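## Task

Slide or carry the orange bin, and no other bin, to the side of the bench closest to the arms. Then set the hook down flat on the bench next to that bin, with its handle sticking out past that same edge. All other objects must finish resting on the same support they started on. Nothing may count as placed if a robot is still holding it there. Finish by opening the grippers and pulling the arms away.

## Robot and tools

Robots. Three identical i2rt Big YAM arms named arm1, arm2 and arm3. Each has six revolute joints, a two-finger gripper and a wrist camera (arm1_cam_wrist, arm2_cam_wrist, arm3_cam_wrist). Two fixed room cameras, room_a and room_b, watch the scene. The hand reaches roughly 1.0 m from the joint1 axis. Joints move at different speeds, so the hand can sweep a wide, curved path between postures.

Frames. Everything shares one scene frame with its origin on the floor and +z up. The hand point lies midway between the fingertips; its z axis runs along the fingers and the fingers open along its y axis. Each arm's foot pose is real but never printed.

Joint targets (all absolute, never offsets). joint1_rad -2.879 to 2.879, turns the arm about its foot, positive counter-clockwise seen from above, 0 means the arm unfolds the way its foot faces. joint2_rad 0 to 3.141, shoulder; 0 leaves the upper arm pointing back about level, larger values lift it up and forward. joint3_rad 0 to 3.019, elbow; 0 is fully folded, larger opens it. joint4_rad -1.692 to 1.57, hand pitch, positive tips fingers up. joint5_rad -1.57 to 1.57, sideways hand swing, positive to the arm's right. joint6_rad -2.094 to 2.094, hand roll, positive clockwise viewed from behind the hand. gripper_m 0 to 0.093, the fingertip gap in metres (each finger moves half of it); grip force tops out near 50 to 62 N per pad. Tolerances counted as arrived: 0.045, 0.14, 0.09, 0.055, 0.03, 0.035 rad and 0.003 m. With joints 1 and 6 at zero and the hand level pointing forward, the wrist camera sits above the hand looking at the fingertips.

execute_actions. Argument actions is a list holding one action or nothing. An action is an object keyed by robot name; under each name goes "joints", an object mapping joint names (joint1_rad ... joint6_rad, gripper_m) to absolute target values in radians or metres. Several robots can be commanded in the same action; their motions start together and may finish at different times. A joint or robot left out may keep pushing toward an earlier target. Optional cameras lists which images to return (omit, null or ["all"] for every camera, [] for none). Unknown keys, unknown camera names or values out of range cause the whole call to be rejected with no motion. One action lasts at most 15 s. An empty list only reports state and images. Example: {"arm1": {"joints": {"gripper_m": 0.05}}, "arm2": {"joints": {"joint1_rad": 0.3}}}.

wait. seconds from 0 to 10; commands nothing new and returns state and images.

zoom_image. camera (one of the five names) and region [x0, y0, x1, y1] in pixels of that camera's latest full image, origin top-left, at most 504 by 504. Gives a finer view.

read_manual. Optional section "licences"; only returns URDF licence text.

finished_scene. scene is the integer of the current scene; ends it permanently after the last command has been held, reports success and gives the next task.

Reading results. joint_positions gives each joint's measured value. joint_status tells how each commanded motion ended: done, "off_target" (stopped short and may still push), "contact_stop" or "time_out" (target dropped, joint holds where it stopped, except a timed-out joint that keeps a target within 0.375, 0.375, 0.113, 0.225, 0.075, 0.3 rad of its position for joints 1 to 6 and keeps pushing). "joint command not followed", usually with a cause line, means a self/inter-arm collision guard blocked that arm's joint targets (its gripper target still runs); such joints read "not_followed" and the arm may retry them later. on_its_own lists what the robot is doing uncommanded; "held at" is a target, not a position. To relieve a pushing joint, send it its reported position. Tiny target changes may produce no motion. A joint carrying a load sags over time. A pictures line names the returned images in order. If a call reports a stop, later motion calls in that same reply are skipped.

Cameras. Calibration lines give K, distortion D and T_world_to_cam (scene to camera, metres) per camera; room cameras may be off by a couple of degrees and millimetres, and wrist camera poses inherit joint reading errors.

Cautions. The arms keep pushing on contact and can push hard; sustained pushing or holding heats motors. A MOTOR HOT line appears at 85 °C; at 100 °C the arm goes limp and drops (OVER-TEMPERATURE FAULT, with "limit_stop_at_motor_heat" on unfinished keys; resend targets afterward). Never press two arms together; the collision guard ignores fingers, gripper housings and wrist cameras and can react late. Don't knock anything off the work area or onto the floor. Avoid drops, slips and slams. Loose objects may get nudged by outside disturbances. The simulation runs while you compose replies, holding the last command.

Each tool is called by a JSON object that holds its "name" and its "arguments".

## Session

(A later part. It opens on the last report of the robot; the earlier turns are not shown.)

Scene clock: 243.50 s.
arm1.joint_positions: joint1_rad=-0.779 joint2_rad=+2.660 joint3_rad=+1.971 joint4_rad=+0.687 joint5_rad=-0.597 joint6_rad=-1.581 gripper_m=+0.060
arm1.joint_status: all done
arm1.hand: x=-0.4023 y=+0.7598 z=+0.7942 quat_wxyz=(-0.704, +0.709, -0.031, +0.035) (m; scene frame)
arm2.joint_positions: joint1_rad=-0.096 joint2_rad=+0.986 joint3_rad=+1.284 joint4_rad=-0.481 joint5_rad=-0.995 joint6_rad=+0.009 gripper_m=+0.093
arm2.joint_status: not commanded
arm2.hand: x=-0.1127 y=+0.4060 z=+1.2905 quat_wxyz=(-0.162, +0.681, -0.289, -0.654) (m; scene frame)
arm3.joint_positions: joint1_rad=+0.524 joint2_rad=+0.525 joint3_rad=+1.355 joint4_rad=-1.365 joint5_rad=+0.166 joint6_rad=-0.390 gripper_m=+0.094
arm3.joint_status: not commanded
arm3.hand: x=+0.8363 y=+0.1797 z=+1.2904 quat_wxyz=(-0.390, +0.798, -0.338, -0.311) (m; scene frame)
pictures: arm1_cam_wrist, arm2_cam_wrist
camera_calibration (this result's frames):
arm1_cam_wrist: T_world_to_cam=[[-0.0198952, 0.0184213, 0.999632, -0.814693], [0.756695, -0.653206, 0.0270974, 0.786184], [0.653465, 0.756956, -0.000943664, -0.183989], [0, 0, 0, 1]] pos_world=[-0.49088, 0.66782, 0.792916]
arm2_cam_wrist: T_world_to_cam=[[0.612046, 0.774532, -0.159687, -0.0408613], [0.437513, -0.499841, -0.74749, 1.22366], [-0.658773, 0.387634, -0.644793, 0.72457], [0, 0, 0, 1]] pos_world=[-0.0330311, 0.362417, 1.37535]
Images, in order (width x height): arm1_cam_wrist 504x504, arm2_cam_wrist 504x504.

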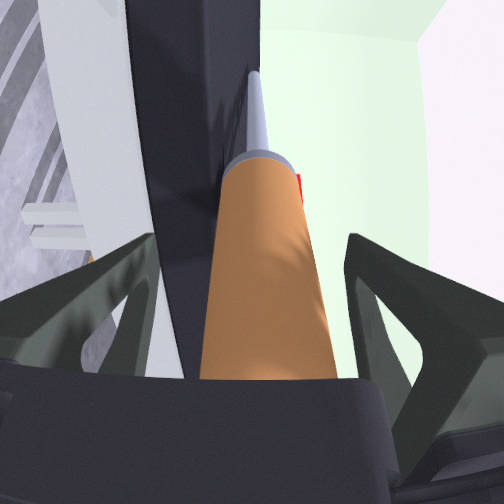

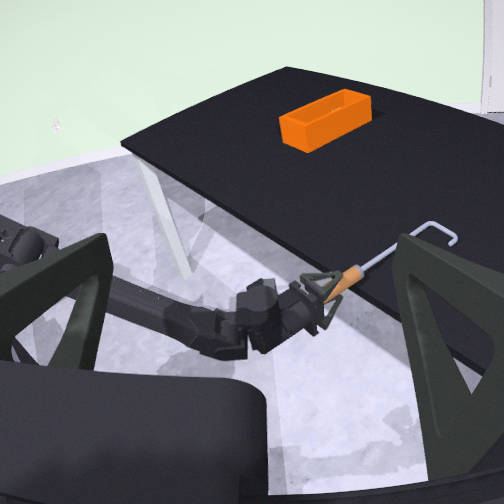

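Close and lift.

{"name": "execute_actions", "arguments": {"actions": [{"arm1":{"joints":{"gripper_m":0,"joint1_rad":-0.779}}}], "cameras": []}}

{"name": "execute_actions", "arguments": {"actions": [{"arm1":{"joints":{"joint2_rad":2.42,"joint4_rad":0.52}}}], "cameras": ["arm1_cam_wrist","arm2_cam_wrist"]}}

Scene clock: 245.97 s.
arm1.joint_positions: joint1_rad=-0.779 joint2_rad=+2.657 joint3_rad=+1.971 joint4_rad=+0.686 joint5_rad=-0.596 joint6_rad=-1.581 gripper_m=+0.029
arm1.joint_status: gripper_m off_target (ended at +0.029, target +0.000); the others done
arm1.hand: x=-0.4016 y=+0.7599 z=+0.7966 quat_wxyz=(-0.704, +0.708, -0.031, +0.036) (m; scene frame)
arm2.joint_positions: joint1_rad=-0.096 joint2_rad=+0.986 joint3_rad=+1.284 joint4_rad=-0.481 joint5_rad=-0.995 joint6_rad=+0.009 gripper_m=+0.093
arm2.joint_status: not commanded
arm2.hand: x=-0.1127 y=+0.4060 z=+1.2905 quat_wxyz=(-0.162, +0.681, -0.289, -0.654) (m; scene frame)
arm3.joint_positions: joint1_rad=+0.524 joint2_rad=+0.525 joint3_rad=+1.355 joint4_rad=-1.365 joint5_rad=+0.166 joint6_rad=-0.390 gripper_m=+0.094
arm3.joint_status: not commanded
arm3.hand: x=+0.8363 y=+0.1797 z=+1.2904 quat_wxyz=(-0.390, +0.798, -0.338, -0.311) (m; scene frame)
pictures: none
No camera images: the call's "cameras" was empty. Leave "cameras" out to get every camera's image.

Scene clock: 247.20 s.
arm1.joint_positions: joint1_rad=-0.779 joint2_rad=+2.486 joint3_rad=+1.968 joint4_rad=+0.499 joint5_rad=-0.597 joint6_rad=-1.579 gripper_m=+0.029
arm1.joint_status: all done
arm1.hand: x=-0.3943 y=+0.7690 z=+0.9060 quat_wxyz=(-0.699, +0.714, -0.036, +0.031) (m; scene frame)
arm2.joint_positions: joint1_rad=-0.096 joint2_rad=+0.986 joint3_rad=+1.284 joint4_rad=-0.481 joint5_rad=-0.995 joint6_rad=+0.009 gripper_m=+0.093
arm2.joint_status: not commanded
arm2.hand: x=-0.1127 y=+0.4060 z=+1.2905 quat_wxyz=(-0.162, +0.681, -0.289, -0.654) (m; scene frame)
arm3.joint_positions: joint1_rad=+0.524 joint2_rad=+0.525 joint3_rad=+1.355 joint4_rad=-1.365 joint5_rad=+0.166 joint6_rad=-0.390 gripper_m=+0.094
arm3.joint_status: not commanded
arm3.hand: x=+0.8363 y=+0.1797 z=+1.2904 quat_wxyz=(-0.390, +0.798, -0.338, -0.311) (m; scene frame)
pictures: arm1_cam_wrist, arm2_cam_wrist
camera_calibration (this result's frames):
arm1_cam_wrist: T_world_to_cam=[[-0.00628778, 0.0313949, 0.999487, -0.930981], [0.756768, -0.653195, 0.0252783, 0.784817], [0.653653, 0.756539, -0.0196515, -0.178721], [0, 0, 0, 1]] pos_world=[-0.482957, 0.677076, 0.907152]
arm2_cam_wrist: T_world_to_cam=[[0.612046, 0.774532, -0.159687, -0.0408613], [0.437513, -0.499841, -0.74749, 1.22366], [-0.658773, 0.387634, -0.644793, 0.72457], [0, 0, 0, 1]] pos_world=[-0.0330311, 0.362417, 1.37535]
Images, in order (width x height): arm1_cam_wrist 504x504, arm2_cam_wrist 504x504.

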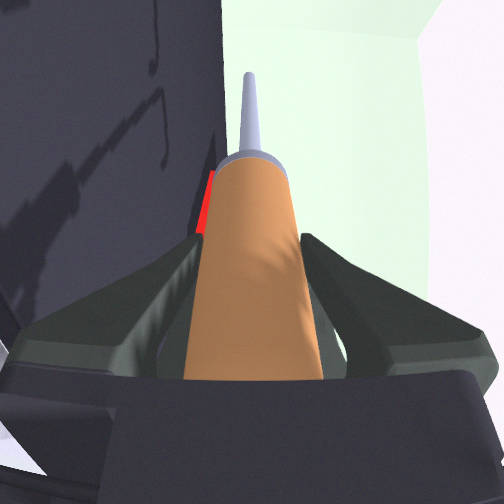

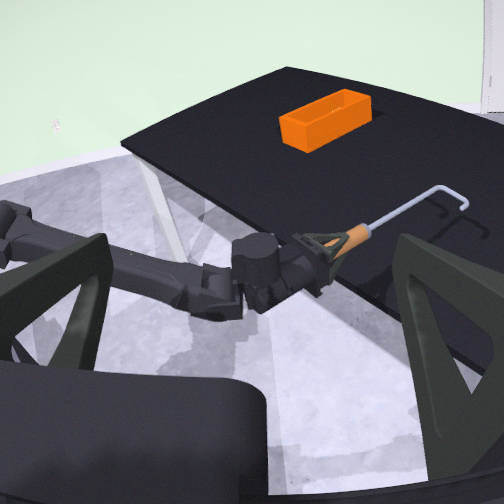

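{"name": "execute_actions", "arguments": {"actions": [{"arm1":{"joints":{"joint1_rad":-0.53,"joint5_rad":-0.39,"joint2_rad":2.33,"joint4_rad":0.47}}}], "cameras": ["arm1_cam_wrist"]}}

{"name": "execute_actions", "arguments": {"actions": [{"arm1":{"joints":{"joint1_rad":-0.29,"joint5_rad":-0.19}},"arm2":{"joints":{"joint1_rad":0.3,"joint5_rad":-0.6,"joint4_rad":-0.3}}}], "cameras": ["arm1_cam_wrist","arm2_cam_wrist"]}}

Scene clock: 255.13 s.
arm1.joint_positions: joint1_rad=-0.528 joint2_rad=+2.417 joint3_rad=+1.963 joint4_rad=+0.445 joint5_rad=-0.390 joint6_rad=-1.576 gripper_m=+0.029
arm1.joint_status: all done
arm1.hand: x=-0.5649 y=+0.8718 z=+0.9534 quat_wxyz=(-0.702, +0.712, -0.018, +0.017) (m; scene frame)
arm2.joint_positions: joint1_rad=-0.096 joint2_rad=+0.986 joint3_rad=+1.284 joint4_rad=-0.481 joint5_rad=-0.995 joint6_rad=+0.009 gripper_m=+0.093
arm2.joint_status: not commanded
arm2.hand: x=-0.1127 y=+0.4060 z=+1.2905 quat_wxyz=(-0.162, +0.681, -0.289, -0.654) (m; scene frame)
arm3.joint_positions: joint1_rad=+0.524 joint2_rad=+0.525 joint3_rad=+1.355 joint4_rad=-1.365 joint5_rad=+0.166 joint6_rad=-0.390 gripper_m=+0.094
arm3.joint_status: not commanded
arm3.hand: x=+0.8363 y=+0.1797 z=+1.2904 quat_wxyz=(-0.390, +0.798, -0.338, -0.311) (m; scene frame)
pictures: arm1_cam_wrist
camera_calibration (this result's frames):
arm1_cam_wrist: T_world_to_cam=[[-0.0127188, 0.0232071, 0.99965, -0.979276], [0.784789, -0.619284, 0.0243619, 0.967018], [0.619632, 0.784824, -0.0103362, -0.196865], [0, 0, 0, 1]] pos_world=[-0.649377, 0.776088, 0.95334]
Images, in order (width x height): arm1_cam_wrist 504x504.

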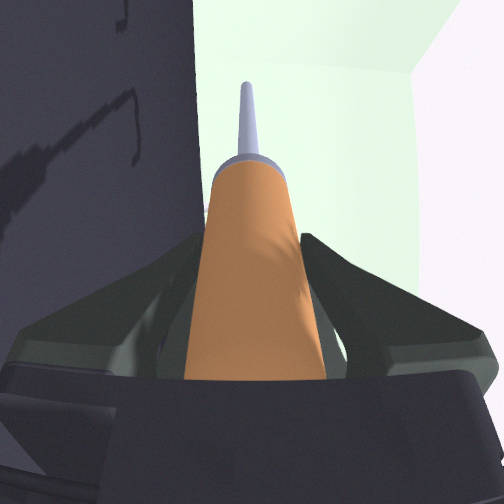

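Scene clock: 257.20 s.
arm1.joint_positions: joint1_rad=-0.289 joint2_rad=+2.417 joint3_rad=+1.963 joint4_rad=+0.445 joint5_rad=-0.190 joint6_rad=-1.575 gripper_m=+0.029
arm1.joint_status: all done
arm1.hand: x=-0.7454 y=+0.9299 z=+0.9536 quat_wxyz=(-0.702, +0.712, -0.004, +0.004) (m; scene frame)
arm2.joint_positions: joint1_rad=+0.298 joint2_rad=+0.986 joint3_rad=+1.284 joint4_rad=-0.327 joint5_rad=-0.605 joint6_rad=+0.008 gripper_m=+0.093
arm2.joint_status: all done
arm2.hand: x=-0.2328 y=+0.3939 z=+1.3148 quat_wxyz=(-0.216, +0.674, -0.234, -0.666) (m; scene frame)
arm3.joint_positions: joint1_rad=+0.524 joint2_rad=+0.525 joint3_rad=+1.355 joint4_rad=-1.365 joint5_rad=+0.166 joint6_rad=-0.390 gripper_m=+0.094
arm3.joint_status: not commanded
arm3.hand: x=+0.8363 y=+0.1797 z=+1.2904 quat_wxyz=(-0.390, +0.798, -0.338, -0.311) (m; scene frame)
pictures: arm1_cam_wrist, arm2_cam_wrist
camera_calibration (this result's frames):
arm1_cam_wrist: T_world_to_cam=[[-0.0142762, 0.0230685, 0.999632, -0.984148], [0.808273, -0.588271, 0.0251188, 1.13261], [0.588634, 0.808335, -0.0102474, -0.175683], [0, 0, 0, 1]] pos_world=[-0.826099, 0.830998, 0.953535]
arm2_cam_wrist: T_world_to_cam=[[0.61072, 0.791482, -0.0240537, -0.139374], [0.457256, -0.3773, -0.805333, 1.32065], [-0.646482, 0.480834, -0.592334, 0.562976], [0, 0, 0, 1]] pos_world=[-0.154804, 0.337896, 1.39368]
Images, in order (width x height): arm1_cam_wrist 504x504, arm2_cam_wrist 504x504.

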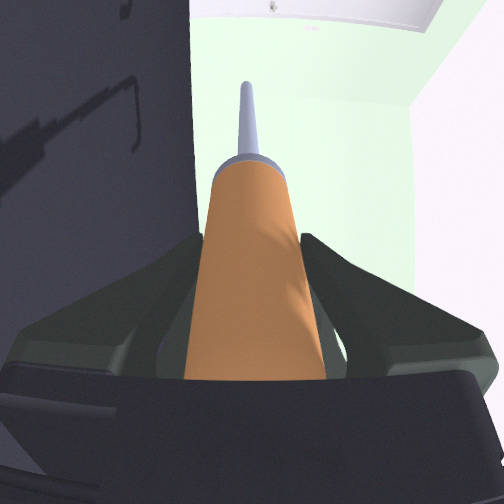

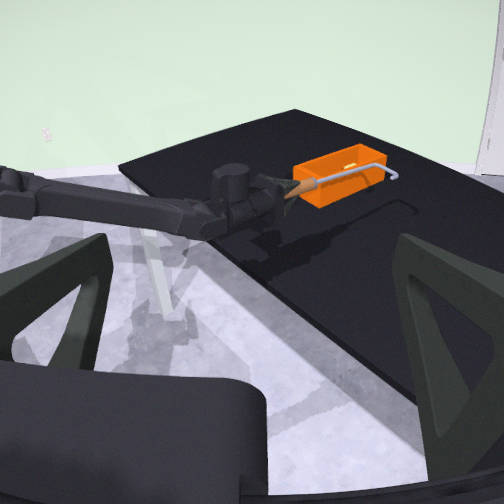

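{"name": "execute_actions", "arguments": {"actions": [{"arm1":{"joints":{"joint1_rad":-0.075,"joint5_rad":0.0}}}]}}

{"name": "zoom_image", "arguments": {"camera": "arm2_cam_wrist", "region": [200, 100, 420, 260]}}

{"name": "zoom_image", "arguments": {"camera": "room_b", "region": [70, 200, 190, 290]}}

{"name": "zoom_image", "arguments": {"camera": "room_a", "region": [320, 220, 440, 290]}}

Scene clock: 266.83 s.
arm1.joint_positions: joint1_rad=-0.076 joint2_rad=+2.417 joint3_rad=+1.963 joint4_rad=+0.445 joint5_rad=+0.000 joint6_rad=-1.575 gripper_m=+0.029
arm1.joint_status: all done
arm1.hand: x=-0.9122 y=+0.9455 z=+0.9540 quat_wxyz=(-0.702, +0.712, +0.005, -0.004) (m; scene frame)
arm2.joint_positions: joint1_rad=+0.298 joint2_rad=+0.986 joint3_rad=+1.284 joint4_rad=-0.327 joint5_rad=-0.605 joint6_rad=+0.008 gripper_m=+0.093
arm2.joint_status: not commanded
arm2.hand: x=-0.2328 y=+0.3939 z=+1.3148 quat_wxyz=(-0.216, +0.674, -0.234, -0.666) (m; scene frame)
arm3.joint_positions: joint1_rad=+0.524 joint2_rad=+0.525 joint3_rad=+1.355 joint4_rad=-1.365 joint5_rad=+0.166 joint6_rad=-0.390 gripper_m=+0.094
arm3.joint_status: not commanded
arm3.hand: x=+0.8363 y=+0.1797 z=+1.2904 quat_wxyz=(-0.390, +0.798, -0.338, -0.311) (m; scene frame)
pictures: arm1_cam_wrist, arm2_cam_wrist, arm3_cam_wrist, room_a, room_b
camera_calibration (this result's frames):
arm1_cam_wrist: T_world_to_cam=[[-0.0163075, 0.022781, 0.999607, -0.988893], [0.82193, -0.568978, 0.0263758, 1.26956], [0.569355, 0.822037, -0.00944584, -0.121414], [0, 0, 0, 1]] pos_world=[-0.990486, 0.844684, 0.953872]
arm2_cam_wrist: T_world_to_cam=[[0.61072, 0.791482, -0.0240537, -0.139374], [0.457256, -0.3773, -0.805333, 1.32065], [-0.646482, 0.480834, -0.592334, 0.562976], [0, 0, 0, 1]] pos_world=[-0.154804, 0.337896, 1.39368]
Images, in order (width x height): arm1_cam_wrist 504x504, arm2_cam_wrist 504x504, arm3_cam_wrist 504x504, room_a 504x504, room_b 504x504.

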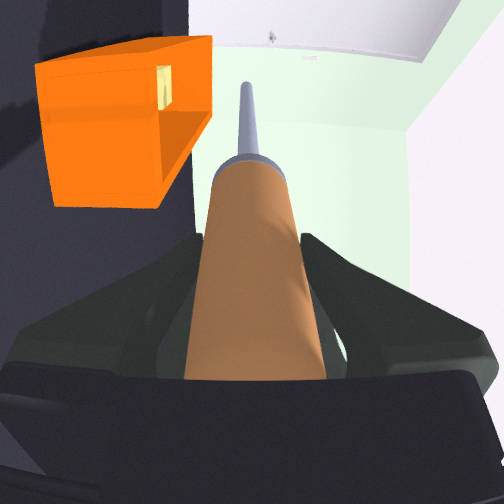

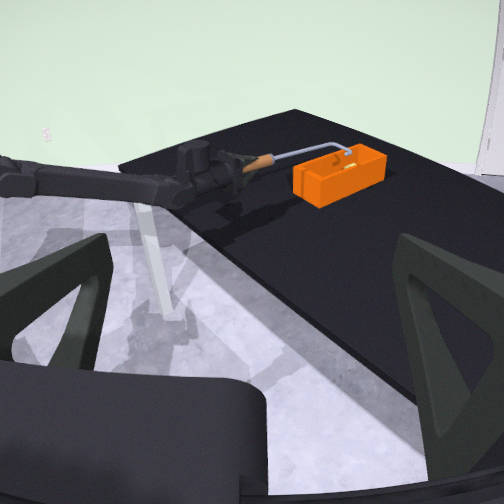

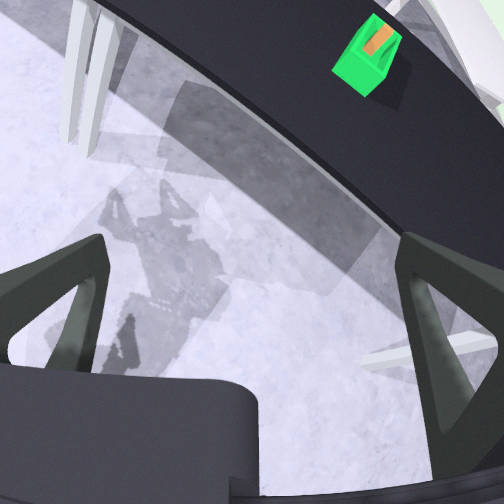

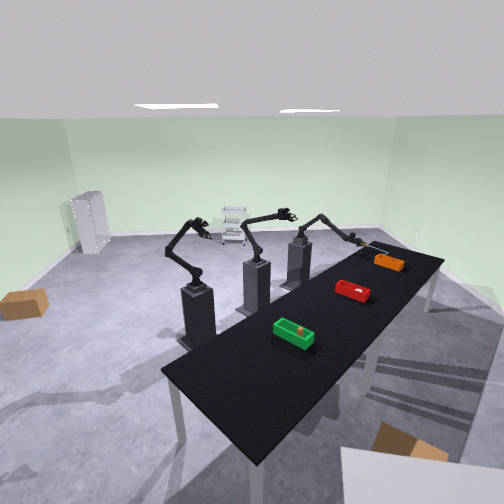

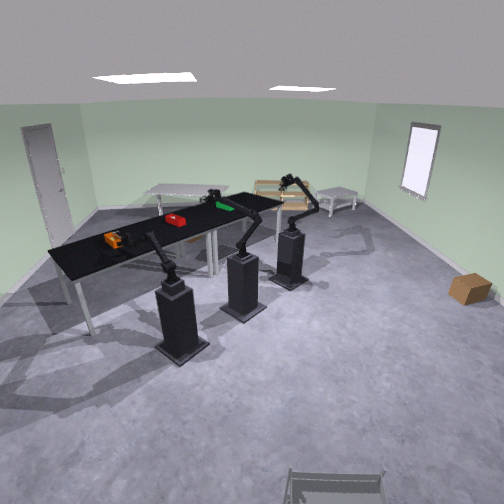

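Region (200, 100, 420, 260) of arm2_cam_wrist's 504x504 image, scaled by 2.291, with more detail than that image has; it fills the top 367 rows of this view, and the rest is white.

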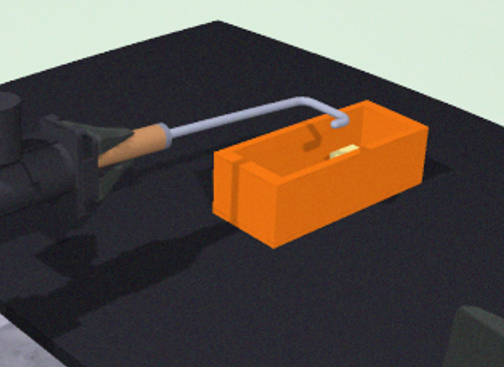

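Region (70, 200, 190, 290) of room_b's 504x504 image, scaled by 4.200, with more detail than that image has; it fills the top 378 rows of this view, and the rest is white.

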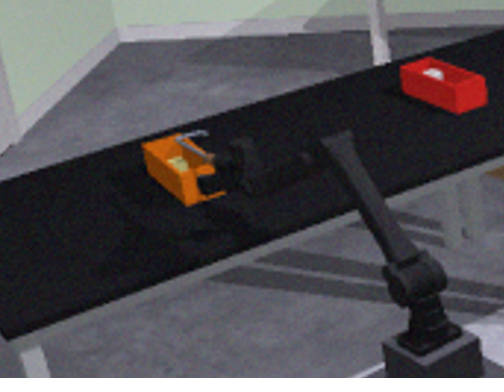

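Region (320, 220, 440, 290) of room_a's 504x504 image, scaled by 4.200, with more detail than that image has; it fills the top 294 rows of this view, and the rest is white.

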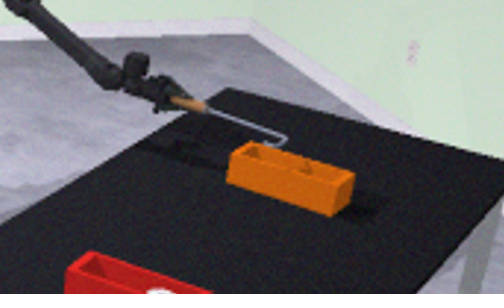

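{"name": "execute_actions", "arguments": {"actions": [{"arm1":{"joints":{"joint1_rad":-0.05,"joint2_rad":2.33,"joint3_rad":1.83,"joint4_rad":0.59}}}], "cameras": ["arm1_cam_wrist","arm2_cam_wrist"]}}

Scene clock: 278.17 s.
arm1.joint_positions: joint1_rad=-0.051 joint2_rad=+2.406 joint3_rad=+1.813 joint4_rad=+0.548 joint5_rad=+0.000 joint6_rad=-1.576 gripper_m=+0.029
arm1.joint_status: all done
arm1.hand: x=-0.9342 y=+0.9156 z=+0.9020 quat_wxyz=(-0.689, +0.725, +0.014, -0.012) (m; scene frame)
arm2.joint_positions: joint1_rad=+0.298 joint2_rad=+0.986 joint3_rad=+1.284 joint4_rad=-0.327 joint5_rad=-0.605 joint6_rad=+0.008 gripper_m=+0.093
arm2.joint_status: not commanded
arm2.hand: x=-0.2328 y=+0.3939 z=+1.3148 quat_wxyz=(-0.216, +0.674, -0.234, -0.666) (m; scene frame)
arm3.joint_positions: joint1_rad=+0.524 joint2_rad=+0.525 joint3_rad=+1.355 joint4_rad=-1.365 joint5_rad=+0.166 joint6_rad=-0.390 gripper_m=+0.094
arm3.joint_status: not commanded
arm3.hand: x=+0.8363 y=+0.1797 z=+1.2904 quat_wxyz=(-0.390, +0.798, -0.338, -0.311) (m; scene frame)
pictures: arm1_cam_wrist, arm2_cam_wrist
camera_calibration (this result's frames):
arm1_cam_wrist: T_world_to_cam=[[-0.0188489, 0.059586, 0.998045, -0.971266], [0.835585, -0.547221, 0.0484513, 1.24496], [0.549038, 0.834865, -0.0394747, -0.0883917], [0, 0, 0, 1]] pos_world=[-1.01004, 0.812935, 0.905558]
arm2_cam_wrist: T_world_to_cam=[[0.61072, 0.791482, -0.0240537, -0.139374], [0.457256, -0.3773, -0.805333, 1.32065], [-0.646482, 0.480834, -0.592334, 0.562976], [0, 0, 0, 1]] pos_world=[-0.154804, 0.337896, 1.39368]
Images, in order (width x height): arm1_cam_wrist 504x504, arm2_cam_wrist 504x504.

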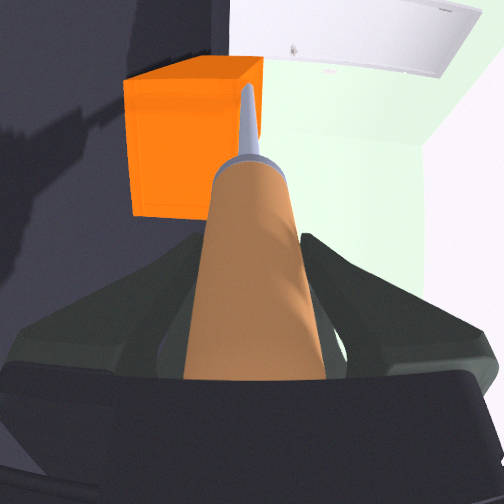

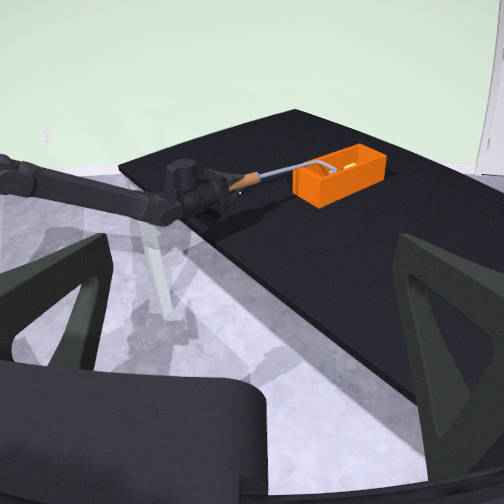

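{"name": "execute_actions", "arguments": {"actions": [], "cameras": ["arm2_cam_wrist"]}}

{"name": "zoom_image", "arguments": {"camera": "arm2_cam_wrist", "region": [220, 120, 400, 230]}}

Scene clock: 279.93 s.
arm1.joint_positions: joint1_rad=-0.051 joint2_rad=+2.406 joint3_rad=+1.813 joint4_rad=+0.548 joint5_rad=+0.000 joint6_rad=-1.576 gripper_m=+0.029
arm1.joint_status: all done
arm1.hand: x=-0.9342 y=+0.9156 z=+0.9020 quat_wxyz=(-0.689, +0.725, +0.014, -0.012) (m; scene frame)
arm2.joint_positions: joint1_rad=+0.298 joint2_rad=+0.986 joint3_rad=+1.284 joint4_rad=-0.327 joint5_rad=-0.605 joint6_rad=+0.008 gripper_m=+0.093
arm2.joint_status: not commanded
arm2.hand: x=-0.2328 y=+0.3939 z=+1.3148 quat_wxyz=(-0.216, +0.674, -0.234, -0.666) (m; scene frame)
arm3.joint_positions: joint1_rad=+0.524 joint2_rad=+0.525 joint3_rad=+1.355 joint4_rad=-1.365 joint5_rad=+0.166 joint6_rad=-0.390 gripper_m=+0.094
arm3.joint_status: not commanded
arm3.hand: x=+0.8363 y=+0.1797 z=+1.2904 quat_wxyz=(-0.390, +0.798, -0.338, -0.311) (m; scene frame)
pictures: arm2_cam_wrist
camera_calibration (this result's frames):
arm2_cam_wrist: T_world_to_cam=[[0.61072, 0.791482, -0.0240537, -0.139374], [0.457256, -0.3773, -0.805333, 1.32065], [-0.646482, 0.480834, -0.592334, 0.562976], [0, 0, 0, 1]] pos_world=[-0.154804, 0.337896, 1.39368]
Images, in order (width x height): arm2_cam_wrist 504x504.

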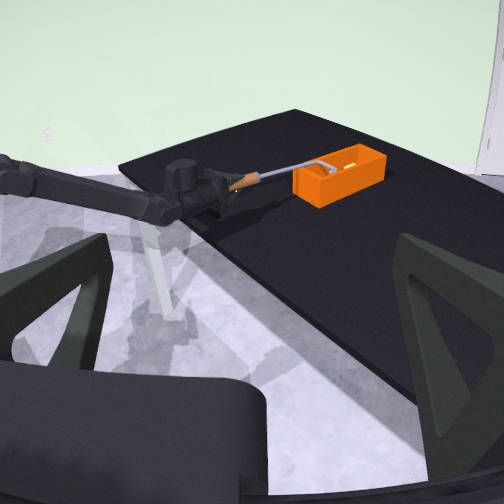

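Region (220, 120, 400, 230) of arm2_cam_wrist's 504x504 image, scaled by 2.800, with more detail than that image has.

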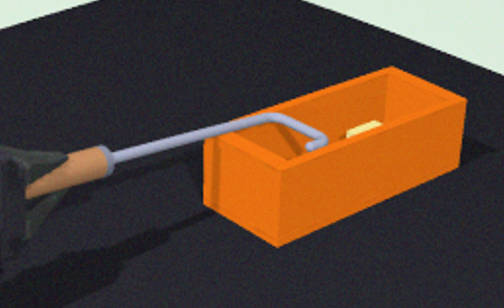

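{"name": "execute_actions", "arguments": {"actions": [{"arm1":{"joints":{"joint6_rad":-1.1}}}], "cameras": ["arm1_cam_wrist","arm2_cam_wrist"]}}

{"name": "zoom_image", "arguments": {"camera": "arm2_cam_wrist", "region": [220, 120, 400, 230]}}

Scene clock: 284.17 s.
arm1.joint_positions: joint1_rad=-0.051 joint2_rad=+2.406 joint3_rad=+1.813 joint4_rad=+0.555 joint5_rad=+0.002 joint6_rad=-1.105 gripper_m=+0.029
arm1.joint_status: all done
arm1.hand: x=-0.9339 y=+0.9157 z=+0.9041 quat_wxyz=(-0.670, +0.705, -0.156, -0.172) (m; scene frame)
arm2.joint_positions: joint1_rad=+0.298 joint2_rad=+0.986 joint3_rad=+1.284 joint4_rad=-0.327 joint5_rad=-0.605 joint6_rad=+0.008 gripper_m=+0.093
arm2.joint_status: not commanded
arm2.hand: x=-0.2328 y=+0.3939 z=+1.3148 quat_wxyz=(-0.216, +0.674, -0.234, -0.666) (m; scene frame)
arm3.joint_positions: joint1_rad=+0.524 joint2_rad=+0.525 joint3_rad=+1.355 joint4_rad=-1.365 joint5_rad=+0.166 joint6_rad=-0.390 gripper_m=+0.094
arm3.joint_status: not commanded
arm3.hand: x=+0.8363 y=+0.1797 z=+1.2904 quat_wxyz=(-0.390, +0.798, -0.338, -0.311) (m; scene frame)
pictures: arm1_cam_wrist, arm2_cam_wrist
camera_calibration (this result's frames):
arm1_cam_wrist: T_world_to_cam=[[0.436595, 0.0637769, 0.897395, -0.460797], [0.755108, -0.568237, -0.326986, 1.52814], [0.489079, 0.82039, -0.296247, 0.100818], [0, 0, 0, 1]] pos_world=[-1.00204, 0.815025, 0.943065]
arm2_cam_wrist: T_world_to_cam=[[0.61072, 0.791482, -0.0240537, -0.139374], [0.457256, -0.3773, -0.805333, 1.32065], [-0.646482, 0.480834, -0.592334, 0.562976], [0, 0, 0, 1]] pos_world=[-0.154804, 0.337896, 1.39368]
Images, in order (width x height): arm1_cam_wrist 504x504, arm2_cam_wrist 504x504.

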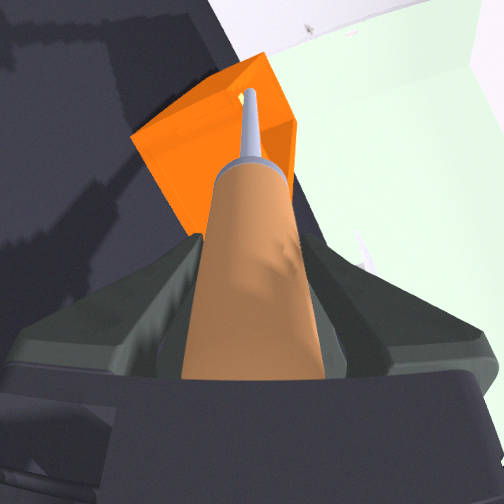

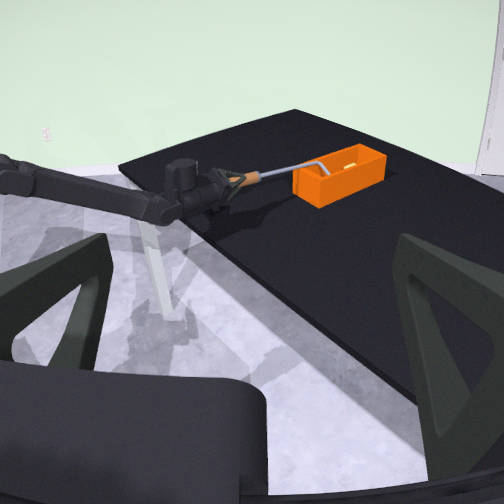

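Region (220, 120, 400, 230) of arm2_cam_wrist's 504x504 image, scaled by 2.800, with more detail than that image has.

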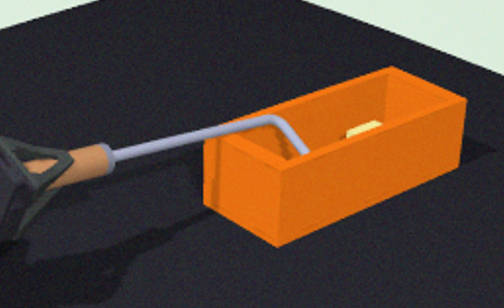

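{"name": "execute_actions", "arguments": {"actions": [{"arm1":{"joints":{"joint6_rad":-0.3}}}], "cameras": []}}

{"name": "execute_actions", "arguments": {"actions": [{"arm1":{"joints":{"joint2_rad":2.32,"joint3_rad":1.62,"joint4_rad":0.82}}}], "cameras": ["arm1_cam_wrist","arm2_cam_wrist"]}}

{"name": "zoom_image", "arguments": {"camera": "arm2_cam_wrist", "region": [160, 120, 400, 260]}}

Scene clock: 298.53 s.
arm1.joint_positions: joint1_rad=-0.055 joint2_rad=+2.401 joint3_rad=+1.813 joint4_rad=+0.559 joint5_rad=+0.008 joint6_rad=-0.320 gripper_m=+0.029
arm1.joint_status: all done
arm1.hand: x=-0.9296 y=+0.9160 z=+0.9095 quat_wxyz=(-0.557, +0.588, -0.415, -0.415) (m; scene frame)
arm2.joint_positions: joint1_rad=+0.298 joint2_rad=+0.986 joint3_rad=+1.284 joint4_rad=-0.327 joint5_rad=-0.605 joint6_rad=+0.008 gripper_m=+0.093
arm2.joint_status: not commanded
arm2.hand: x=-0.2328 y=+0.3939 z=+1.3148 quat_wxyz=(-0.216, +0.674, -0.234, -0.666) (m; scene frame)
arm3.joint_positions: joint1_rad=+0.524 joint2_rad=+0.525 joint3_rad=+1.355 joint4_rad=-1.365 joint5_rad=+0.166 joint6_rad=-0.390 gripper_m=+0.094
arm3.joint_status: not commanded
arm3.hand: x=+0.8363 y=+0.1797 z=+1.2904 quat_wxyz=(-0.390, +0.798, -0.338, -0.311) (m; scene frame)
pictures: none
No camera images: the call's "cameras" was empty. Leave "cameras" out to get every camera's image.

Scene clock: 299.47 s.
arm1.joint_positions: joint1_rad=-0.055 joint2_rad=+2.378 joint3_rad=+1.620 joint4_rad=+0.795 joint5_rad=+0.004 joint6_rad=-0.308 gripper_m=+0.029
arm1.joint_status: all done
arm1.hand: x=-0.9290 y=+0.8705 z=+0.8823 quat_wxyz=(-0.573, +0.567, -0.404, -0.433) (m; scene frame)
arm2.joint_positions: joint1_rad=+0.298 joint2_rad=+0.986 joint3_rad=+1.284 joint4_rad=-0.327 joint5_rad=-0.605 joint6_rad=+0.008 gripper_m=+0.093
arm2.joint_status: not commanded
arm2.hand: x=-0.2328 y=+0.3939 z=+1.3148 quat_wxyz=(-0.216, +0.674, -0.234, -0.666) (m; scene frame)
arm3.joint_positions: joint1_rad=+0.524 joint2_rad=+0.525 joint3_rad=+1.355 joint4_rad=-1.365 joint5_rad=+0.166 joint6_rad=-0.390 gripper_m=+0.094
arm3.joint_status: not commanded
arm3.hand: x=+0.8363 y=+0.1797 z=+1.2904 quat_wxyz=(-0.390, +0.798, -0.338, -0.311) (m; scene frame)
pictures: arm1_cam_wrist, arm2_cam_wrist
camera_calibration (this result's frames):
arm1_cam_wrist: T_world_to_cam=[[0.948892, 0.0271239, 0.314432, 0.581691], [0.277322, -0.547243, -0.789695, 1.43776], [0.150651, 0.836534, -0.526797, 0.00399921], [0, 0, 0, 1]] pos_world=[-0.951287, 0.767682, 0.954597]
arm2_cam_wrist: T_world_to_cam=[[0.61072, 0.791482, -0.0240537, -0.139374], [0.457256, -0.3773, -0.805333, 1.32065], [-0.646482, 0.480834, -0.592334, 0.562976], [0, 0, 0, 1]] pos_world=[-0.154804, 0.337896, 1.39368]
Images, in order (width x height): arm1_cam_wrist 504x504, arm2_cam_wrist 504x504.

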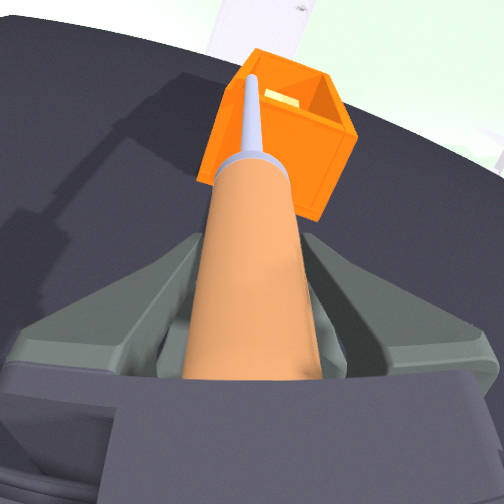

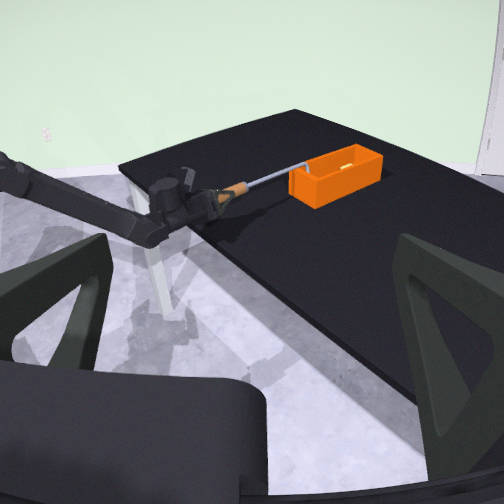

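Region (160, 120, 400, 260) of arm2_cam_wrist's 504x504 image, scaled by 2.100, with more detail than that image has; it fills the top 294 rows of this view, and the rest is white.

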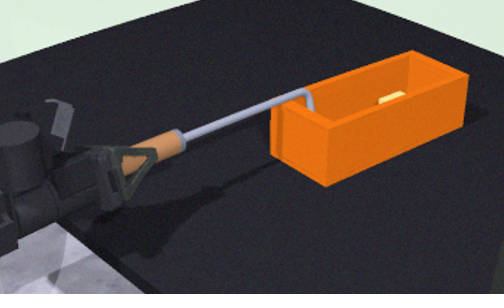

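{"name": "execute_actions", "arguments": {"actions": [{"arm1":{"joints":{"joint2_rad":2.19,"joint3_rad":1.27,"joint4_rad":1.0}}}], "cameras": ["arm1_cam_wrist","arm2_cam_wrist"]}}

Scene clock: 302.60 s.
arm1.joint_positions: joint1_rad=-0.055 joint2_rad=+2.237 joint3_rad=+1.274 joint4_rad=+0.981 joint5_rad=+0.002 joint6_rad=-0.307 gripper_m=+0.029
arm1.joint_status: all done
arm1.hand: x=-0.9263 y=+0.7784 z=+0.8709 quat_wxyz=(-0.567, +0.573, -0.407, -0.430) (m; scene frame)
arm2.joint_positions: joint1_rad=+0.298 joint2_rad=+0.986 joint3_rad=+1.284 joint4_rad=-0.327 joint5_rad=-0.605 joint6_rad=+0.008 gripper_m=+0.093
arm2.joint_status: not commanded
arm2.hand: x=-0.2328 y=+0.3939 z=+1.3148 quat_wxyz=(-0.216, +0.674, -0.234, -0.666) (m; scene frame)
arm3.joint_positions: joint1_rad=+0.524 joint2_rad=+0.525 joint3_rad=+1.355 joint4_rad=-1.365 joint5_rad=+0.166 joint6_rad=-0.390 gripper_m=+0.094
arm3.joint_status: not commanded
arm3.hand: x=+0.8363 y=+0.1797 z=+1.2904 quat_wxyz=(-0.390, +0.798, -0.338, -0.311) (m; scene frame)
pictures: arm1_cam_wrist, arm2_cam_wrist
camera_calibration (this result's frames):
arm1_cam_wrist: T_world_to_cam=[[0.948888, 0.0342808, 0.313747, 0.5802], [0.2781, -0.560873, -0.779796, 1.38035], [0.14924, 0.827192, -0.541739, 0.0936334], [0, 0, 0, 1]] pos_world=[-0.948394, 0.676858, 0.94508]
arm2_cam_wrist: T_world_to_cam=[[0.61072, 0.791482, -0.0240537, -0.139374], [0.457256, -0.3773, -0.805333, 1.32065], [-0.646482, 0.480834, -0.592334, 0.562976], [0, 0, 0, 1]] pos_world=[-0.154804, 0.337896, 1.39368]
Images, in order (width x height): arm1_cam_wrist 504x504, arm2_cam_wrist 504x504.

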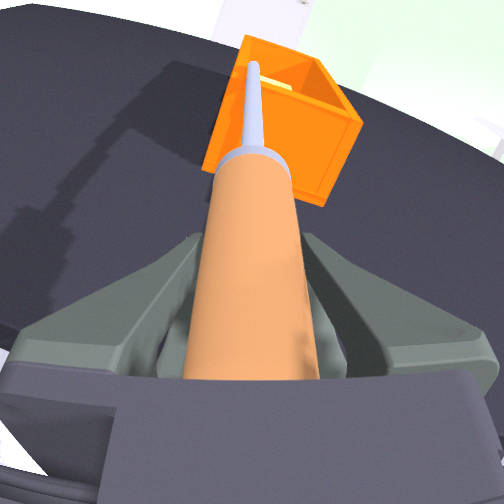

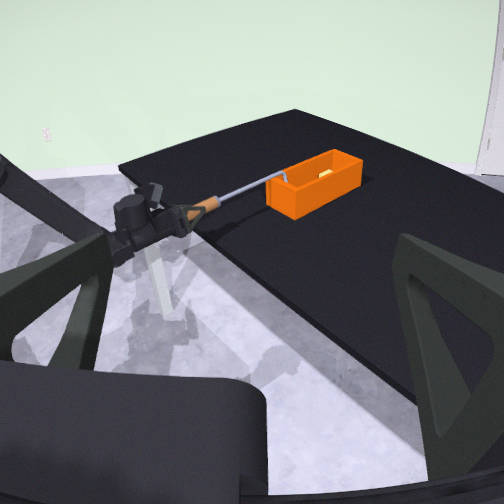

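Working well.

{"name": "execute_actions", "arguments": {"actions": [{"arm1":{"joints":{"joint2_rad":2.08,"joint3_rad":0.95,"joint4_rad":1.19}}}], "cameras": ["arm1_cam_wrist"]}}

{"name": "execute_actions", "arguments": {"actions": [{"arm1":{"joints":{"joint2_rad":2.01,"joint3_rad":0.74,"joint4_rad":1.33}}}], "cameras": ["arm1_cam_wrist","arm2_cam_wrist","room_b"]}}

{"name": "zoom_image", "arguments": {"camera": "arm2_cam_wrist", "region": [120, 140, 340, 280]}}

Scene clock: 306.50 s.
arm1.joint_positions: joint1_rad=-0.055 joint2_rad=+2.122 joint3_rad=+0.956 joint4_rad=+1.172 joint5_rad=+0.001 joint6_rad=-0.307 gripper_m=+0.029
arm1.joint_status: all done
arm1.hand: x=-0.9233 y=+0.6794 z=+0.8616 quat_wxyz=(-0.563, +0.576, -0.410, -0.428) (m; scene frame)
arm2.joint_positions: joint1_rad=+0.298 joint2_rad=+0.986 joint3_rad=+1.284 joint4_rad=-0.327 joint5_rad=-0.605 joint6_rad=+0.008 gripper_m=+0.093
arm2.joint_status: not commanded
arm2.hand: x=-0.2328 y=+0.3939 z=+1.3148 quat_wxyz=(-0.216, +0.674, -0.234, -0.666) (m; scene frame)
arm3.joint_positions: joint1_rad=+0.524 joint2_rad=+0.525 joint3_rad=+1.355 joint4_rad=-1.365 joint5_rad=+0.166 joint6_rad=-0.390 gripper_m=+0.094
arm3.joint_status: not commanded
arm3.hand: x=+0.8363 y=+0.1797 z=+1.2904 quat_wxyz=(-0.390, +0.798, -0.338, -0.311) (m; scene frame)
pictures: arm1_cam_wrist
camera_calibration (this result's frames):
arm1_cam_wrist: T_world_to_cam=[[0.948947, 0.0394828, 0.312955, 0.580872], [0.27852, -0.570617, -0.772543, 1.31743], [0.148075, 0.820266, -0.552482, 0.182902], [0, 0, 0, 1]] pos_world=[-0.945231, 0.578785, 0.937034]
Images, in order (width x height): arm1_cam_wrist 504x504.

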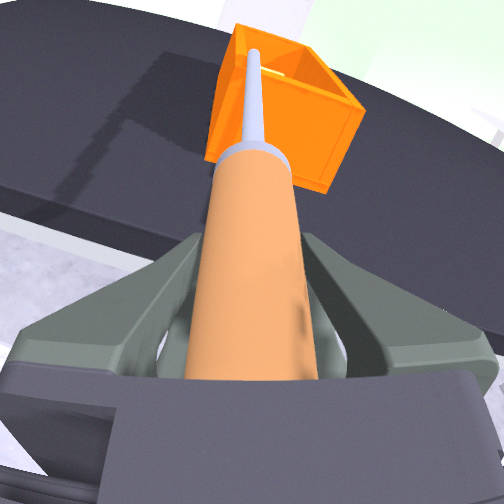

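Scene clock: 307.37 s.
arm1.joint_positions: joint1_rad=-0.055 joint2_rad=+2.050 joint3_rad=+0.743 joint4_rad=+1.308 joint5_rad=+0.000 joint6_rad=-0.307 gripper_m=+0.029
arm1.joint_status: all done
arm1.hand: x=-0.9211 y=+0.6074 z=+0.8611 quat_wxyz=(-0.562, +0.578, -0.410, -0.427) (m; scene frame)
arm2.joint_positions: joint1_rad=+0.298 joint2_rad=+0.986 joint3_rad=+1.284 joint4_rad=-0.327 joint5_rad=-0.605 joint6_rad=+0.008 gripper_m=+0.093
arm2.joint_status: not commanded
arm2.hand: x=-0.2328 y=+0.3939 z=+1.3148 quat_wxyz=(-0.216, +0.674, -0.234, -0.666) (m; scene frame)
arm3.joint_positions: joint1_rad=+0.524 joint2_rad=+0.525 joint3_rad=+1.355 joint4_rad=-1.365 joint5_rad=+0.166 joint6_rad=-0.390 gripper_m=+0.094
arm3.joint_status: not commanded
arm3.hand: x=+0.8363 y=+0.1797 z=+1.2904 quat_wxyz=(-0.390, +0.798, -0.338, -0.311) (m; scene frame)
pictures: arm1_cam_wrist, arm2_cam_wrist, room_b
camera_calibration (this result's frames):
arm1_cam_wrist: T_world_to_cam=[[0.948858, 0.0418939, 0.312912, 0.58028], [0.279287, -0.573526, -0.770108, 1.27578], [0.147201, 0.818116, -0.555895, 0.244884], [0, 0, 0, 1]] pos_world=[-0.94296, 0.507041, 0.937044]
arm2_cam_wrist: T_world_to_cam=[[0.61072, 0.791482, -0.0240537, -0.139374], [0.457256, -0.3773, -0.805333, 1.32065], [-0.646482, 0.480834, -0.592334, 0.562976], [0, 0, 0, 1]] pos_world=[-0.154804, 0.337896, 1.39368]
Images, in order (width x height): arm1_cam_wrist 504x504, arm2_cam_wrist 504x504, room_b 504x504.

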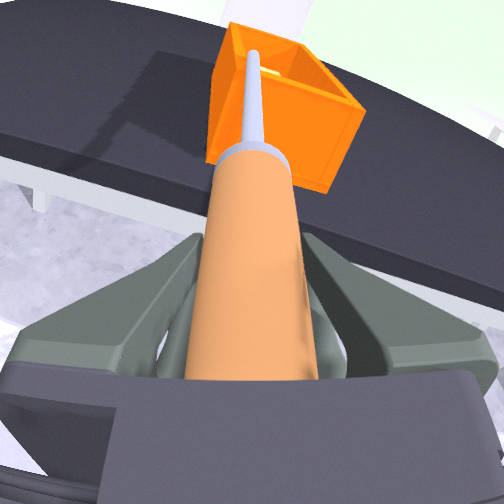

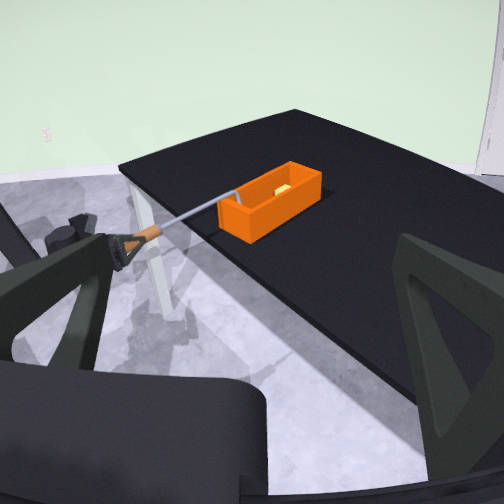

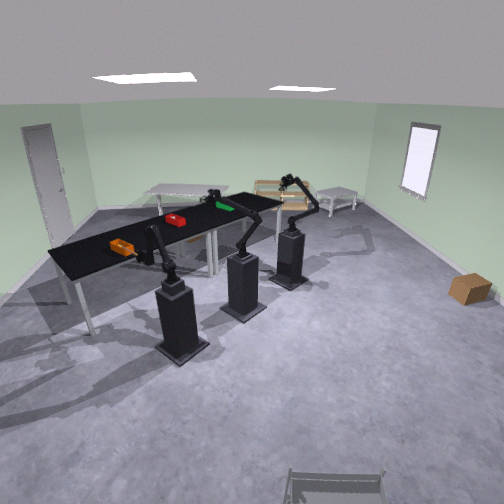

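Region (120, 140, 340, 280) of arm2_cam_wrist's 504x504 image, scaled by 2.291, with more detail than that image has; it fills the top 321 rows of this view, and the rest is white.

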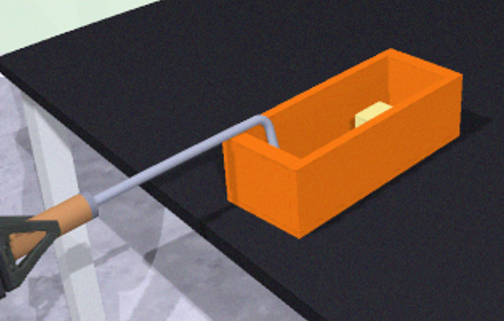

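{"name": "execute_actions", "arguments": {"actions": [{"arm1":{"joints":{"joint2_rad":1.97,"joint3_rad":0.605,"joint4_rad":1.43}}}], "cameras": ["arm1_cam_wrist","arm2_cam_wrist"]}}

{"name": "zoom_image", "arguments": {"camera": "arm2_cam_wrist", "region": [120, 140, 340, 280]}}

Scene clock: 313.77 s.
arm1.joint_positions: joint1_rad=-0.055 joint2_rad=+2.008 joint3_rad=+0.606 joint4_rad=+1.404 joint5_rad=+0.000 joint6_rad=-0.306 gripper_m=+0.029
arm1.joint_status: all done
arm1.hand: x=-0.9195 y=+0.5590 z=+0.8632 quat_wxyz=(-0.562, +0.578, -0.410, -0.427) (m; scene frame)
arm2.joint_positions: joint1_rad=+0.298 joint2_rad=+0.986 joint3_rad=+1.284 joint4_rad=-0.327 joint5_rad=-0.605 joint6_rad=+0.008 gripper_m=+0.093
arm2.joint_status: not commanded
arm2.hand: x=-0.2328 y=+0.3939 z=+1.3148 quat_wxyz=(-0.216, +0.674, -0.234, -0.666) (m; scene frame)
arm3.joint_positions: joint1_rad=+0.524 joint2_rad=+0.525 joint3_rad=+1.355 joint4_rad=-1.365 joint5_rad=+0.166 joint6_rad=-0.390 gripper_m=+0.094
arm3.joint_status: not commanded
arm3.hand: x=+0.8363 y=+0.1797 z=+1.2904 quat_wxyz=(-0.390, +0.798, -0.338, -0.311) (m; scene frame)
pictures: arm1_cam_wrist, arm2_cam_wrist
camera_calibration (this result's frames):
arm1_cam_wrist: T_world_to_cam=[[0.948981, 0.0417759, 0.312554, 0.580645], [0.278982, -0.573243, -0.77043, 1.24899], [0.146984, 0.81832, -0.555651, 0.284857], [0, 0, 0, 1]] pos_world=[-0.941336, 0.458612, 0.939055]
arm2_cam_wrist: T_world_to_cam=[[0.61072, 0.791482, -0.0240537, -0.139374], [0.457256, -0.3773, -0.805333, 1.32065], [-0.646482, 0.480834, -0.592334, 0.562976], [0, 0, 0, 1]] pos_world=[-0.154804, 0.337896, 1.39368]
Images, in order (width x height): arm1_cam_wrist 504x504, arm2_cam_wrist 504x504.

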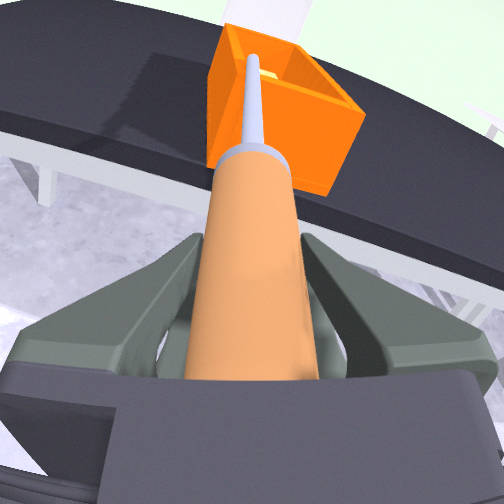

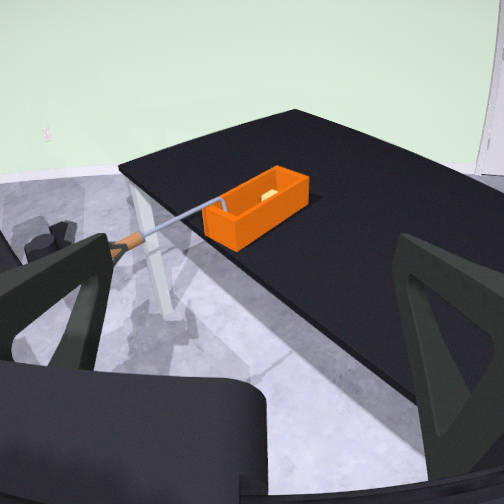

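Region (120, 140, 340, 280) of arm2_cam_wrist's 504x504 image, scaled by 2.291, with more detail than that image has; it fills the top 321 rows of this view, and the rest is white.

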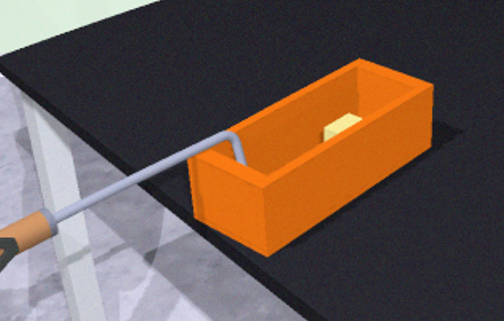

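{"name": "execute_actions", "arguments": {"actions": [{"arm1":{"joints":{"joint2_rad":1.945,"joint3_rad":0.715,"joint4_rad":1.31}}}], "cameras": ["arm1_cam_wrist","arm2_cam_wrist"]}}

Scene clock: 319.60 s.
arm1.joint_positions: joint1_rad=-0.055 joint2_rad=+1.989 joint3_rad=+0.683 joint4_rad=+1.304 joint5_rad=+0.000 joint6_rad=-0.306 gripper_m=+0.029
arm1.joint_status: all done
arm1.hand: x=-0.9204 y=+0.5890 z=+0.8748 quat_wxyz=(-0.561, +0.578, -0.411, -0.427) (m; scene frame)
arm2.joint_positions: joint1_rad=+0.298 joint2_rad=+0.986 joint3_rad=+1.284 joint4_rad=-0.327 joint5_rad=-0.605 joint6_rad=+0.008 gripper_m=+0.093
arm2.joint_status: not commanded
arm2.hand: x=-0.2328 y=+0.3939 z=+1.3148 quat_wxyz=(-0.216, +0.674, -0.234, -0.666) (m; scene frame)
arm3.joint_positions: joint1_rad=+0.524 joint2_rad=+0.525 joint3_rad=+1.355 joint4_rad=-1.365 joint5_rad=+0.166 joint6_rad=-0.390 gripper_m=+0.094
arm3.joint_status: not commanded
arm3.hand: x=+0.8363 y=+0.1797 z=+1.2904 quat_wxyz=(-0.390, +0.798, -0.338, -0.311) (m; scene frame)
pictures: arm1_cam_wrist, arm2_cam_wrist
camera_calibration (this result's frames):
arm1_cam_wrist: T_world_to_cam=[[0.948972, 0.0421369, 0.312531, 0.576391], [0.278827, -0.575109, -0.769094, 1.2752], [0.147332, 0.816991, -0.557511, 0.26959], [0, 0, 0, 1]] pos_world=[-0.942258, 0.488837, 0.950906]
arm2_cam_wrist: T_world_to_cam=[[0.61072, 0.791482, -0.0240537, -0.139374], [0.457256, -0.3773, -0.805333, 1.32065], [-0.646482, 0.480834, -0.592334, 0.562976], [0, 0, 0, 1]] pos_world=[-0.154804, 0.337896, 1.39368]
Images, in order (width x height): arm1_cam_wrist 504x504, arm2_cam_wrist 504x504.

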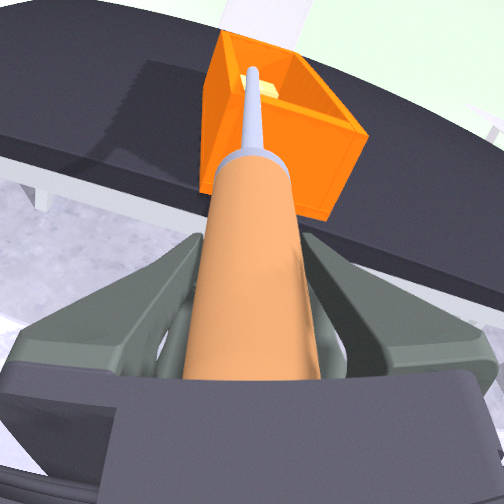

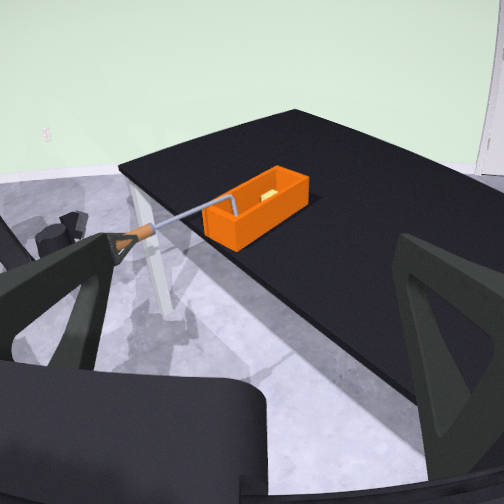

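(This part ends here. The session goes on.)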